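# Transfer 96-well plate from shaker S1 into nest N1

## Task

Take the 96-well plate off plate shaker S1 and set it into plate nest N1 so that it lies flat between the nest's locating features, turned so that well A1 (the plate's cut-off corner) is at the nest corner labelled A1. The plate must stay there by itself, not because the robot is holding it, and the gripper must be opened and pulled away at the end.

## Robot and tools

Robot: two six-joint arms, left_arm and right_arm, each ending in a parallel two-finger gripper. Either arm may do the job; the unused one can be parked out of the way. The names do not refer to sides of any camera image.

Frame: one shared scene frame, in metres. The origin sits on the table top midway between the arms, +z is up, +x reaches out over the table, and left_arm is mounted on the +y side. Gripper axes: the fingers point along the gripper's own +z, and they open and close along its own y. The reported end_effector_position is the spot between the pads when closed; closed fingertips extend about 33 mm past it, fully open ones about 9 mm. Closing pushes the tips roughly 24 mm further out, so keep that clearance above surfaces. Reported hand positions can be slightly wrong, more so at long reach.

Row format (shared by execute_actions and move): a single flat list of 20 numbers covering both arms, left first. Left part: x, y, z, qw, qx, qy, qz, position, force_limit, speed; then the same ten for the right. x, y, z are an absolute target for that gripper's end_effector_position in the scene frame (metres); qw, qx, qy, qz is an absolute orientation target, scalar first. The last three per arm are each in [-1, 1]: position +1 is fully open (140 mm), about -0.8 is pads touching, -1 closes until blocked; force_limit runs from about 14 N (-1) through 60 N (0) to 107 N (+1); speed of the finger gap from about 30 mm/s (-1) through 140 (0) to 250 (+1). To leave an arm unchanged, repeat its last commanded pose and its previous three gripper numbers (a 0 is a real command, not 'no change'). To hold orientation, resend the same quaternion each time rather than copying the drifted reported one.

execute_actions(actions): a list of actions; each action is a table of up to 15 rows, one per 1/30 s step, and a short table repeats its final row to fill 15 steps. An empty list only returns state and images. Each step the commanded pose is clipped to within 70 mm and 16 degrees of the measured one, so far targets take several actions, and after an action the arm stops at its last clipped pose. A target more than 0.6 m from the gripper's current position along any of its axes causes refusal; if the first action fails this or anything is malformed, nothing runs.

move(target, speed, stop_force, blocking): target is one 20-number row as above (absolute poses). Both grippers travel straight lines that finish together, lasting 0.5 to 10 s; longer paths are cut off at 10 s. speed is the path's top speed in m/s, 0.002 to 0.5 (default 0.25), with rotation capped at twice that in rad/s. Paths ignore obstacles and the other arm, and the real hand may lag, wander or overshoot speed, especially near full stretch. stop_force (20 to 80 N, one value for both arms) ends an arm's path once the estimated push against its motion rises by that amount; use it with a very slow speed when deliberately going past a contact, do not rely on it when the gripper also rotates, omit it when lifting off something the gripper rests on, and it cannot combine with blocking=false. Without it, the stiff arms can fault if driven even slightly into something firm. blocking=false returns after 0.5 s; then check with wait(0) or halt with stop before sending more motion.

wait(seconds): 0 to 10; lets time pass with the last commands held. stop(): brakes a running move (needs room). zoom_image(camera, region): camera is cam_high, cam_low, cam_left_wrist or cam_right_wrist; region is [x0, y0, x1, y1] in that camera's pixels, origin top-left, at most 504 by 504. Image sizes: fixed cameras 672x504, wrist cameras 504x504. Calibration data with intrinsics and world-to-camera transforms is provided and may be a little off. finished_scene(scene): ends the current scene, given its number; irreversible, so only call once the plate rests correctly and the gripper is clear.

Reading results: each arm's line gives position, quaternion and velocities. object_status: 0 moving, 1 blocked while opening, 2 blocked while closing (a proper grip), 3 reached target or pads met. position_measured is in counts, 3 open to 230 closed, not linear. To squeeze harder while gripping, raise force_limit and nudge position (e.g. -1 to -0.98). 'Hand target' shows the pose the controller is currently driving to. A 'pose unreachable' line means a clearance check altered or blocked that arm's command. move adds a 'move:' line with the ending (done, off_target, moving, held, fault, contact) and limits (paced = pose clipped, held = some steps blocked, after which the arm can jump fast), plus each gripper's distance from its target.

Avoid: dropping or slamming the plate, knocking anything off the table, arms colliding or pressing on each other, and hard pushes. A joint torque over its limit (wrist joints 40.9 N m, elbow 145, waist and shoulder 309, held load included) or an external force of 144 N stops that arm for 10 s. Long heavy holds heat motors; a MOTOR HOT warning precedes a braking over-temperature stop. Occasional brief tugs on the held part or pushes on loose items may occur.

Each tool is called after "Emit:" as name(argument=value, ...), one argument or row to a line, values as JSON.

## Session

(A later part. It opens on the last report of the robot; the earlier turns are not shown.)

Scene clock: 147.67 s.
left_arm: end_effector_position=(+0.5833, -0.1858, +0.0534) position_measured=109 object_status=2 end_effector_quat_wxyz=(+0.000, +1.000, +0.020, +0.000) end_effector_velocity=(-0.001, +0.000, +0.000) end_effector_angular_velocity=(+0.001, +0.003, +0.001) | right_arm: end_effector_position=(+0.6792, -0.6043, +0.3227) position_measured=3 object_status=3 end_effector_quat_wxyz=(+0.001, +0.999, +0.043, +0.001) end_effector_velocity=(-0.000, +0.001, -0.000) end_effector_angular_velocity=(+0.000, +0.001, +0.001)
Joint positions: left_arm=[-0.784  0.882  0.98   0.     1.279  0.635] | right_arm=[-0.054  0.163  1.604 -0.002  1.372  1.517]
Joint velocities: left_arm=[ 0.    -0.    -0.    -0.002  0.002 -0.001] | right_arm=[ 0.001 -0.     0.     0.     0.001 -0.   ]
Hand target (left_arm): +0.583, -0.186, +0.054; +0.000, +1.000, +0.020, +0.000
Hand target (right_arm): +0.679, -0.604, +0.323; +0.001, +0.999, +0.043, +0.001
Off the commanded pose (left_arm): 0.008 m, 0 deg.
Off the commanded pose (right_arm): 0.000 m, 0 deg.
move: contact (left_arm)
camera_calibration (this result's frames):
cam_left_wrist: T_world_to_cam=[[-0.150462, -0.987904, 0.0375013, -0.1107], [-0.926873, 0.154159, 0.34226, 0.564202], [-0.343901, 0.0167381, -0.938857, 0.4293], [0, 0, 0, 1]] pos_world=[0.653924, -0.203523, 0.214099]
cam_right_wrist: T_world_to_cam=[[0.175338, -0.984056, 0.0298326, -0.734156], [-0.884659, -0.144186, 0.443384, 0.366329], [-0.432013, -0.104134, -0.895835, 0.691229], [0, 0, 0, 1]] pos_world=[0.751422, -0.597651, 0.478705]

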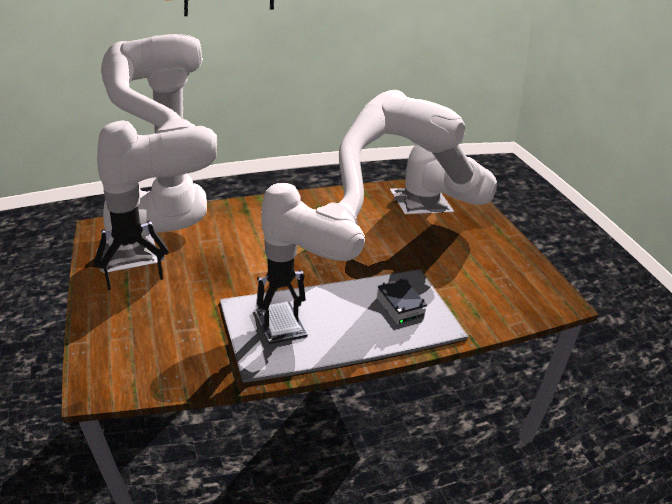

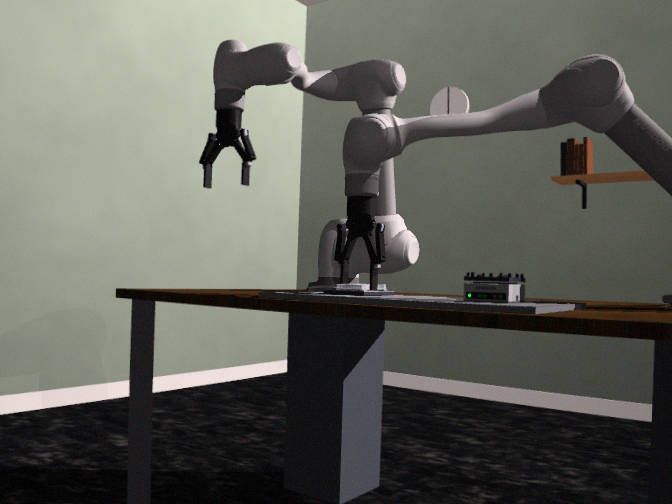

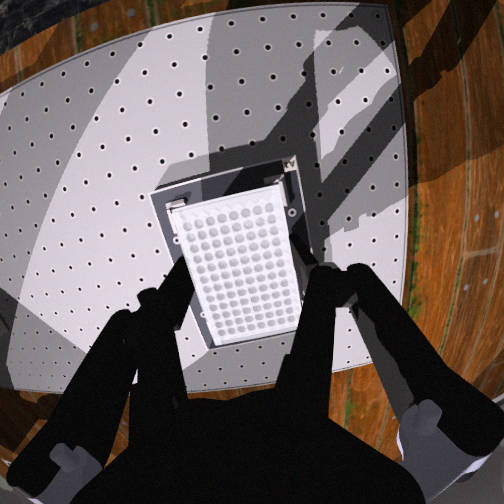

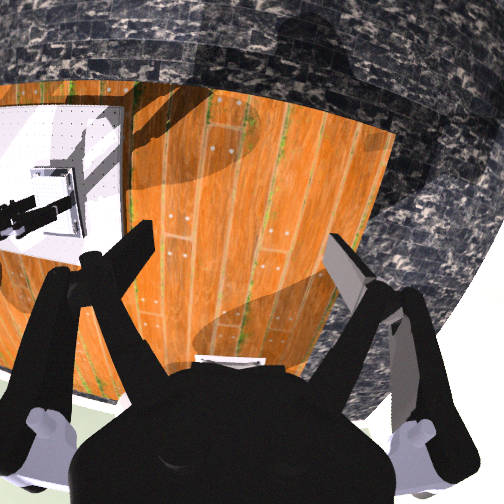

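Release and inspect, with a press.

Emit:
move(
  target=[0.5832,-0.1858,0.0545,0,1,0.02,0,0.35,0,-0.5,0.6792,-0.6043,0.3227,0.001,0.999,0.043,0.001,1,0,0],
)

Emit:
move(
  target=[0.5832,-0.1858,0.095,0,1,0.02,0,0.35,0,-0.5,0.6792,-0.6043,0.3227,0.001,0.999,0.043,0.001,1,0,0],
  speed=0.1,
)

Emit:
move(
  target=[0.5832,-0.1858,0.09,0,1,0.02,0,-0.6,0,0.5,0.6792,-0.6043,0.3227,0.001,0.999,0.043,0.001,1,0,0],
)

Emit:
move(
  target=[0.5832,-0.1858,0.063,0,1,0.02,0,-0.6,0,0.5,0.6792,-0.6043,0.3227,0.001,0.999,0.043,0.001,1,0,0],
  speed=0.008,
  stop_force=20,
)

Emit:
move(
  target=[0.55,-0.1855,0.15,0,1,0,0,1,0,0.5,0.6792,-0.6043,0.3227,0.001,0.999,0.043,0.001,1,0,0],
)

Emit:
zoom_image(
  camera="cam_left_wrist",
  region=[140, 120, 340, 320],
)

Emit:
zoom_image(
  camera="cam_high",
  region=[240, 280, 320, 350],
)

Scene clock: 153.60 s.
left_arm: end_effector_position=(+0.5833, -0.1857, +0.0545) position_measured=85 object_status=3 end_effector_quat_wxyz=(-0.000, +1.000, +0.020, -0.000) end_effector_velocity=(+0.001, +0.000, +0.001) end_effector_angular_velocity=(-0.001, -0.002, -0.001) | right_arm: end_effector_position=(+0.6792, -0.6043, +0.3227) position_measured=3 object_status=3 end_effector_quat_wxyz=(+0.001, +0.999, +0.043, +0.001) end_effector_velocity=(-0.001, +0.001, -0.000) end_effector_angular_velocity=(+0.001, +0.002, +0.001)
Joint positions: left_arm=[-0.784  0.882  0.979  0.     1.281  0.635] | right_arm=[-0.054  0.163  1.604 -0.002  1.372  1.517]
Joint velocities: left_arm=[ 0.    -0.001 -0.     0.001 -0.001  0.001] | right_arm=[ 0.001  0.     0.     0.001  0.002 -0.   ]
Hand target (left_arm): +0.583, -0.186, +0.054; +0.000, +1.000, +0.020, -0.000
Hand target (right_arm): +0.679, -0.604, +0.323; +0.001, +0.999, +0.043, +0.001
Off the commanded pose (left_arm): 0.000 m, 0 deg.
Off the commanded pose (right_arm): 0.000 m, 0 deg.
move: done
camera_calibration (this result's frames):
cam_left_wrist: T_world_to_cam=[[-0.150405, -0.987921, 0.037303, -0.110692], [-0.926818, 0.154033, 0.342465, 0.563772], [-0.344074, 0.0169352, -0.93879, 0.430422], [0, 0, 0, 1]] pos_world=[0.653963, -0.203484, 0.215133]
cam_right_wrist: T_world_to_cam=[[0.175338, -0.984056, 0.0298326, -0.734156], [-0.884659, -0.144186, 0.443384, 0.366329], [-0.432013, -0.104134, -0.895835, 0.691229], [0, 0, 0, 1]] pos_world=[0.751422, -0.597651, 0.478705]

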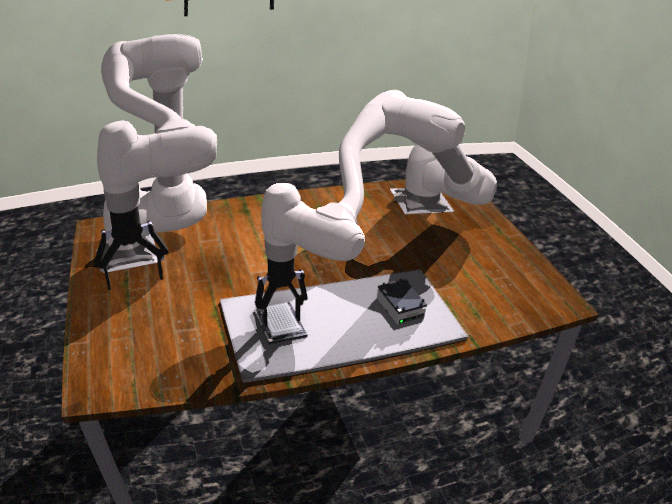

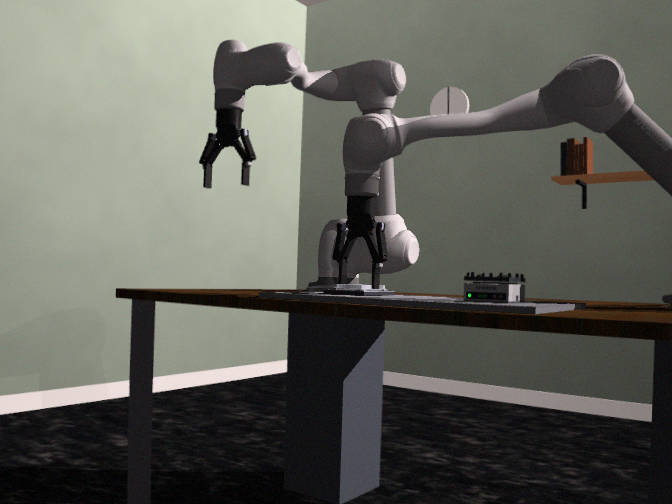

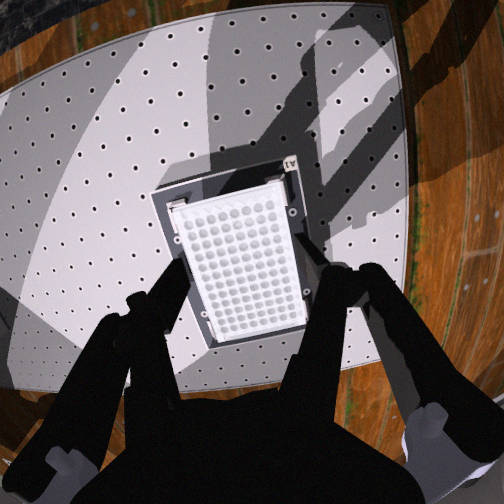

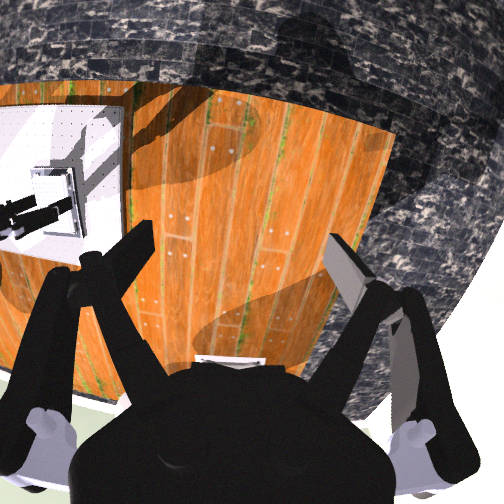

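Scene clock: 154.37 s.
left_arm: end_effector_position=(+0.5832, -0.1858, +0.0949) position_measured=85 object_status=3 end_effector_quat_wxyz=(-0.000, +1.000, +0.020, -0.000) end_effector_velocity=(+0.001, +0.000, +0.001) end_effector_angular_velocity=(-0.000, -0.001, +0.001) | right_arm: end_effector_position=(+0.6792, -0.6043, +0.3227) position_measured=3 object_status=3 end_effector_quat_wxyz=(+0.001, +0.999, +0.043, +0.001) end_effector_velocity=(+0.000, +0.000, -0.000) end_effector_angular_velocity=(+0.001, -0.000, +0.000)
Joint positions: left_arm=[-0.784  0.861  0.942  0.     1.338  0.635] | right_arm=[-0.054  0.163  1.604 -0.002  1.372  1.517]
Joint velocities: left_arm=[ 0.001 -0.    -0.001  0.     0.    -0.   ] | right_arm=[ 0.     0.    -0.     0.001 -0.    -0.   ]
Hand target (left_arm): +0.583, -0.186, +0.095; +0.000, +1.000, +0.020, -0.000
Hand target (right_arm): +0.679, -0.604, +0.323; +0.001, +0.999, +0.043, +0.001
Off the commanded pose (left_arm): 0.000 m, 0 deg.
Off the commanded pose (right_arm): 0.000 m, 0 deg.
move: done
camera_calibration (this result's frames):
cam_left_wrist: T_world_to_cam=[[-0.150555, -0.987898, 0.0372909, -0.1122], [-0.926791, 0.15417, 0.342477, 0.549915], [-0.344081, 0.0170006, -0.938786, 0.468406], [0, 0, 0, 1]] pos_world=[0.653933, -0.203585, 0.255584]
cam_right_wrist: T_world_to_cam=[[0.175338, -0.984056, 0.0298327, -0.734156], [-0.884659, -0.144186, 0.443384, 0.366329], [-0.432013, -0.104134, -0.895835, 0.691229], [0, 0, 0, 1]] pos_world=[0.751422, -0.597651, 0.478705]

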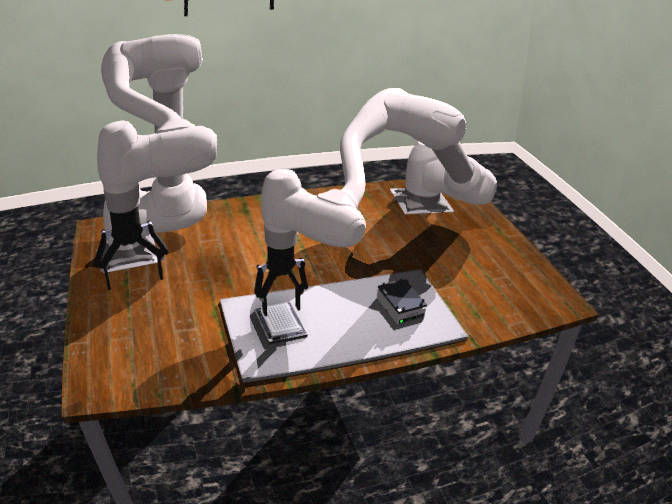

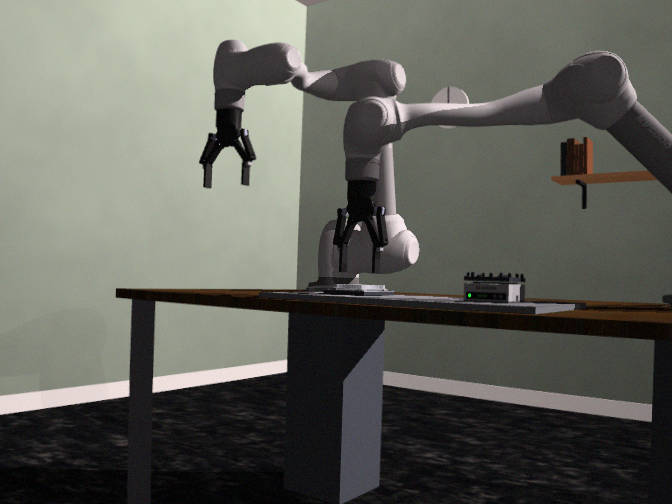

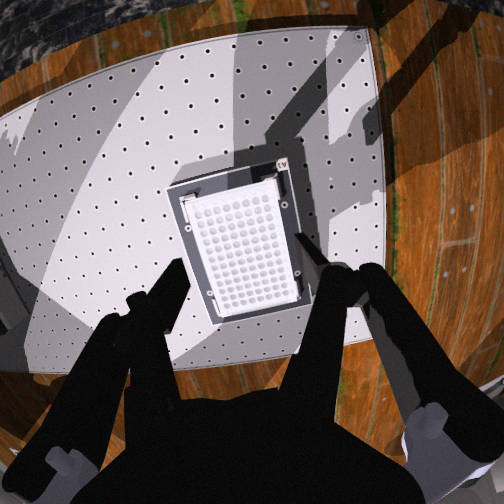

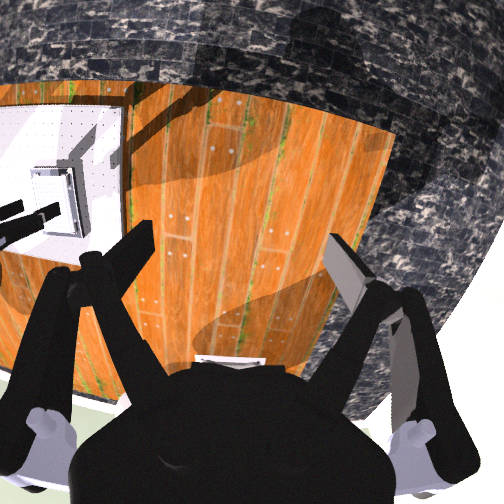

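Scene clock: 155.07 s.
left_arm: end_effector_position=(+0.5832, -0.1858, +0.0900) position_measured=205 object_status=3 end_effector_quat_wxyz=(+0.000, +1.000, +0.020, +0.000) end_effector_velocity=(+0.000, +0.001, -0.001) end_effector_angular_velocity=(+0.002, -0.001, +0.001) | right_arm: end_effector_position=(+0.6792, -0.6043, +0.3227) position_measured=3 object_status=3 end_effector_quat_wxyz=(+0.001, +0.999, +0.043, +0.001) end_effector_velocity=(-0.000, -0.000, +0.000) end_effector_angular_velocity=(-0.000, +0.001, -0.000)
Joint positions: left_arm=[-0.784  0.864  0.947  0.     1.331  0.635] | right_arm=[-0.054  0.163  1.604 -0.002  1.372  1.517]
Joint velocities: left_arm=[ 0.     0.001  0.     0.002  0.    -0.001] | right_arm=[-0.     0.    -0.    -0.     0.001 -0.   ]
Hand target (left_arm): +0.583, -0.186, +0.090; -0.000, +1.000, +0.020, +0.000
Hand target (right_arm): +0.679, -0.604, +0.323; +0.001, +0.999, +0.043, +0.001
Off the commanded pose (left_arm): 0.000 m, 0 deg.
Off the commanded pose (right_arm): 0.000 m, 0 deg.
move: done
camera_calibration (this result's frames):
cam_left_wrist: T_world_to_cam=[[-0.150477, -0.987908, 0.0373457, -0.112037], [-0.92682, 0.154117, 0.342421, 0.551562], [-0.344036, 0.0169136, -0.938804, 0.463771], [0, 0, 0, 1]] pos_world=[0.653894, -0.203531, 0.250708]
cam_right_wrist: T_world_to_cam=[[0.175338, -0.984056, 0.0298328, -0.734156], [-0.884659, -0.144186, 0.443384, 0.36633], [-0.432013, -0.104134, -0.895835, 0.691229], [0, 0, 0, 1]] pos_world=[0.751422, -0.597651, 0.478705]

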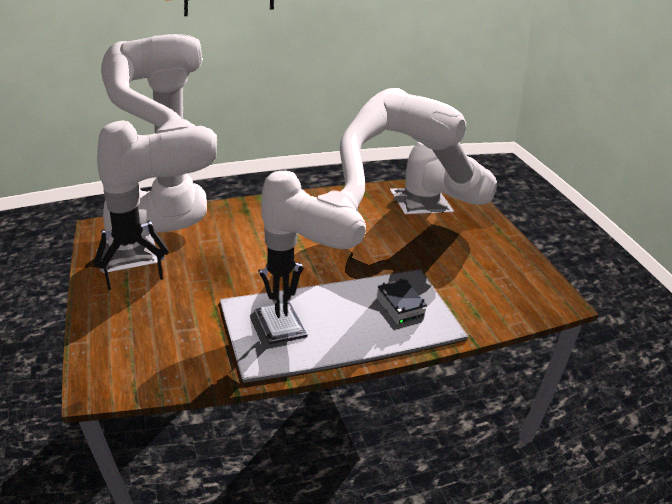

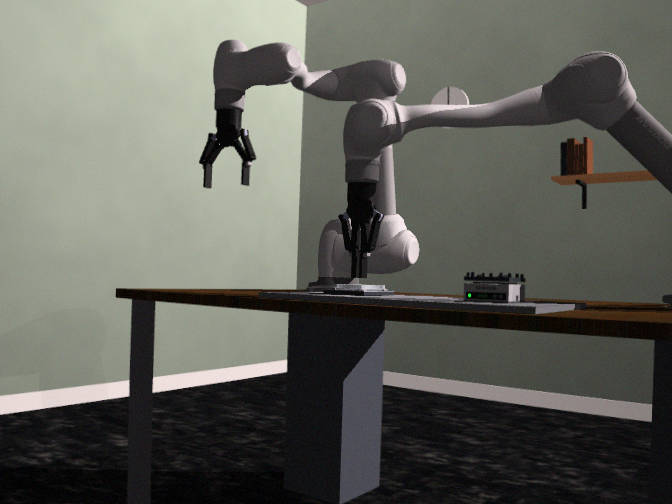

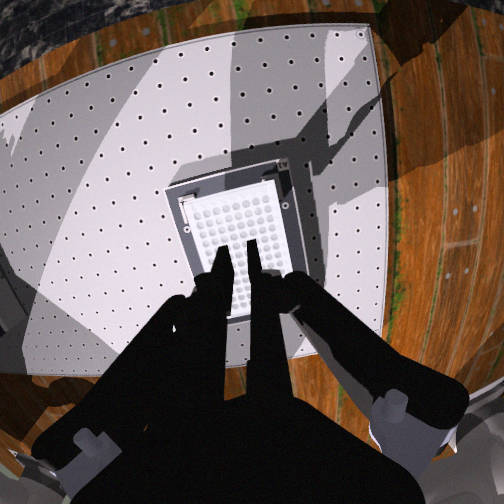

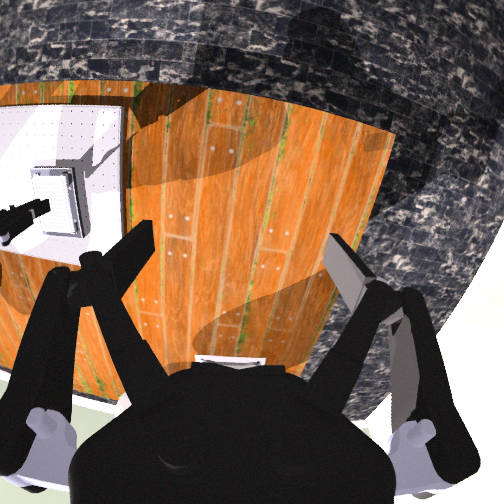

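Scene clock: 157.73 s.
left_arm: end_effector_position=(+0.5832, -0.1858, +0.0715) position_measured=205 object_status=3 end_effector_quat_wxyz=(+0.000, +1.000, +0.020, +0.000) end_effector_velocity=(-0.000, +0.000, +0.002) end_effector_angular_velocity=(+0.001, +0.001, +0.000) | right_arm: end_effector_position=(+0.6792, -0.6043, +0.3227) position_measured=3 object_status=3 end_effector_quat_wxyz=(+0.001, +0.999, +0.043, +0.001) end_effector_velocity=(-0.000, +0.000, -0.000) end_effector_angular_velocity=(+0.001, +0.000, -0.000)
Joint positions: left_arm=[-0.784  0.873  0.964  0.     1.304  0.635] | right_arm=[-0.054  0.163  1.604 -0.002  1.372  1.517]
Joint velocities: left_arm=[ 0.    -0.    -0.003 -0.     0.005 -0.   ] | right_arm=[-0.     0.     0.     0.001  0.     0.   ]
Hand target (left_arm): +0.583, -0.186, +0.072; +0.000, +1.000, +0.020, +0.000
Hand target (right_arm): +0.679, -0.604, +0.323; +0.001, +0.999, +0.043, +0.001
Off the commanded pose (left_arm): 0.008 m, 0 deg.
Off the commanded pose (right_arm): 0.000 m, 0 deg.
move: contact (left_arm)
camera_calibration (this result's frames):
cam_left_wrist: T_world_to_cam=[[-0.150447, -0.98791, 0.0374151, -0.11135], [-0.926847, 0.154114, 0.342349, 0.557929], [-0.343976, 0.0168274, -0.938828, 0.44627], [0, 0, 0, 1]] pos_world=[0.653869, -0.203498, 0.232131]
cam_right_wrist: T_world_to_cam=[[0.175338, -0.984056, 0.0298325, -0.734156], [-0.884659, -0.144186, 0.443383, 0.36633], [-0.432013, -0.104134, -0.895835, 0.69123], [0, 0, 0, 1]] pos_world=[0.751422, -0.597651, 0.478705]

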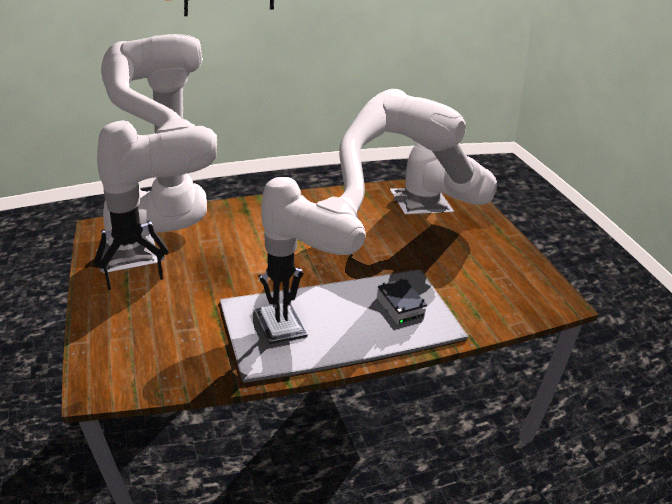

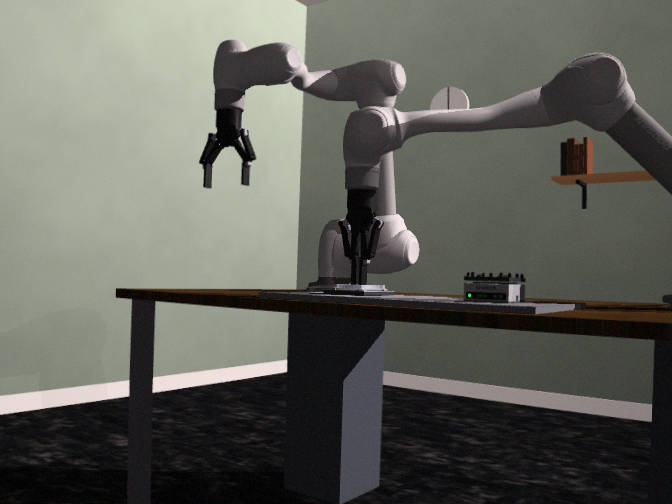

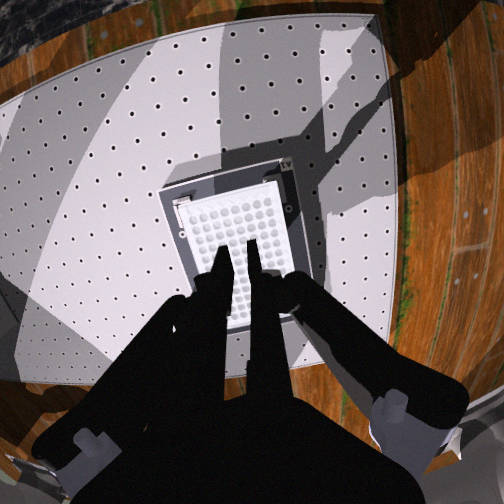

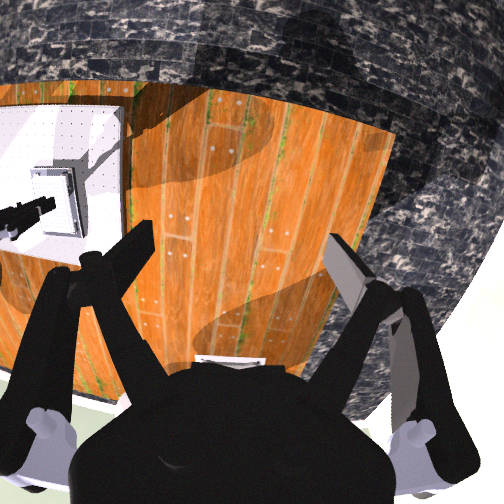

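Scene clock: 158.63 s.
left_arm: end_effector_position=(+0.5501, -0.1855, +0.1500) position_measured=3 object_status=3 end_effector_quat_wxyz=(-0.000, +1.000, -0.000, -0.000) end_effector_velocity=(+0.001, -0.000, +0.000) end_effector_angular_velocity=(-0.001, -0.001, +0.001) | right_arm: end_effector_position=(+0.6792, -0.6043, +0.3227) position_measured=3 object_status=3 end_effector_quat_wxyz=(+0.001, +0.999, +0.043, +0.001) end_effector_velocity=(-0.000, +0.000, +0.000) end_effector_angular_velocity=(+0.000, +0.001, +0.000)
Joint positions: left_arm=[-0.81   0.797  0.96   0.     1.385  0.649] | right_arm=[-0.054  0.163  1.604 -0.002  1.372  1.517]
Joint velocities: left_arm=[ 0.    -0.    -0.001  0.001 -0.001 -0.   ] | right_arm=[-0.    -0.     0.     0.     0.001 -0.   ]
Hand target (left_arm): +0.550, -0.186, +0.150; -0.000, +1.000, -0.000, +0.000
Hand target (right_arm): +0.679, -0.604, +0.323; +0.001, +0.999, +0.043, +0.001
Off the commanded pose (left_arm): 0.000 m, 0 deg.
Off the commanded pose (right_arm): 0.000 m, 0 deg.
move: done
camera_calibration (this result's frames):
cam_left_wrist: T_world_to_cam=[[-0.18995, -0.981087, 0.0372389, -0.0960147], [-0.919889, 0.1911, 0.342469, 0.503346], [-0.343109, 0.0307963, -0.938791, 0.510675], [0, 0, 0, 1]] pos_world=[0.620001, -0.206115, 0.310612]
cam_right_wrist: T_world_to_cam=[[0.175338, -0.984056, 0.0298325, -0.734156], [-0.884659, -0.144186, 0.443384, 0.366329], [-0.432013, -0.104134, -0.895835, 0.69123], [0, 0, 0, 1]] pos_world=[0.751422, -0.597651, 0.478705]

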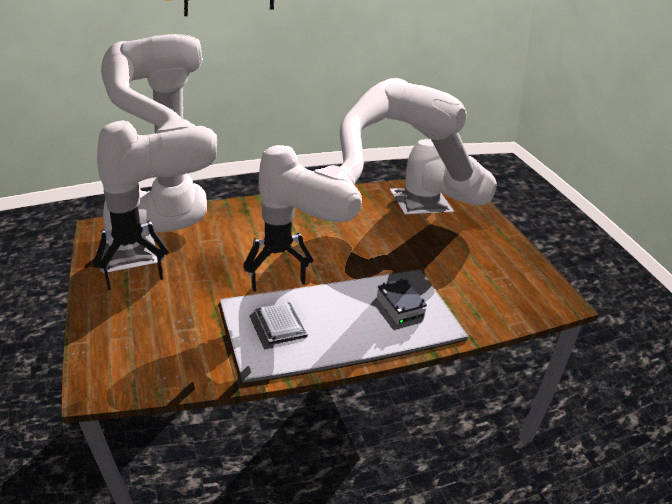

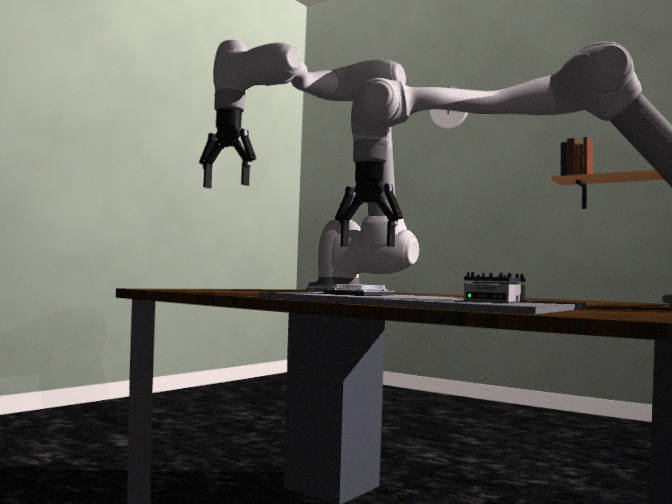

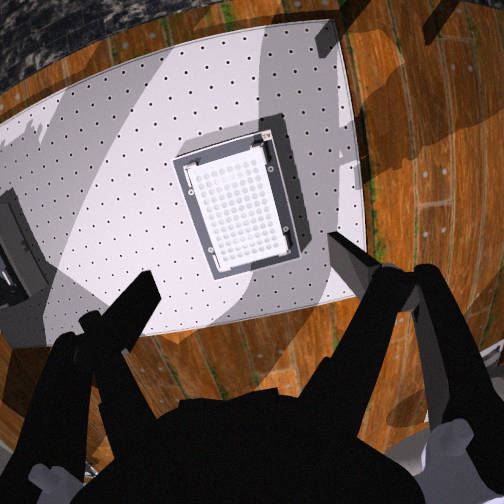

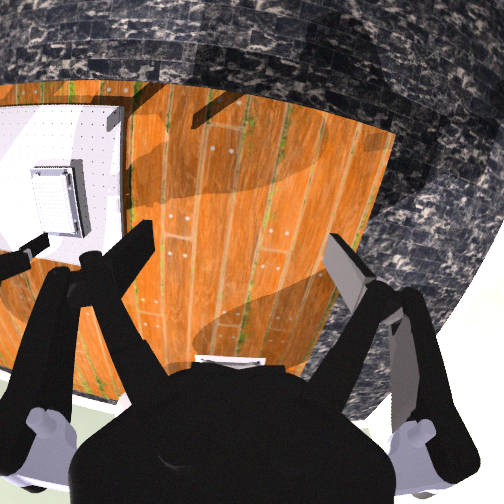

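Region (140, 120, 340, 320) of cam_left_wrist's 504x504 image, scaled by 2.520, with more detail than that image has.

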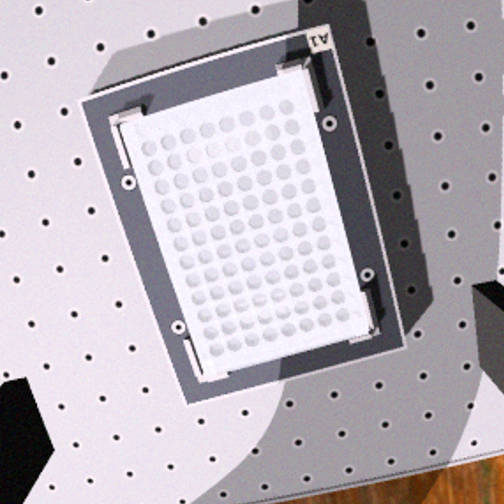

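Region (240, 280, 320, 350) of cam_high's 672x504 image, scaled by 6.300, with more detail than that image has; it fills the top 441 rows of this view, and the rest is white.

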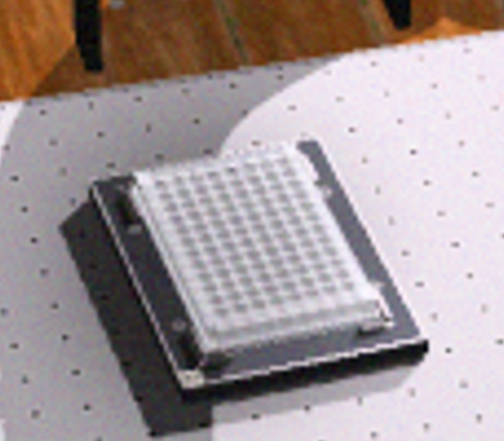

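Seated: all four locators are visible and the plate top is 2 mm lower.

Emit:
finished_scene(
  scene=1,
)

The scene is finished: the task was done.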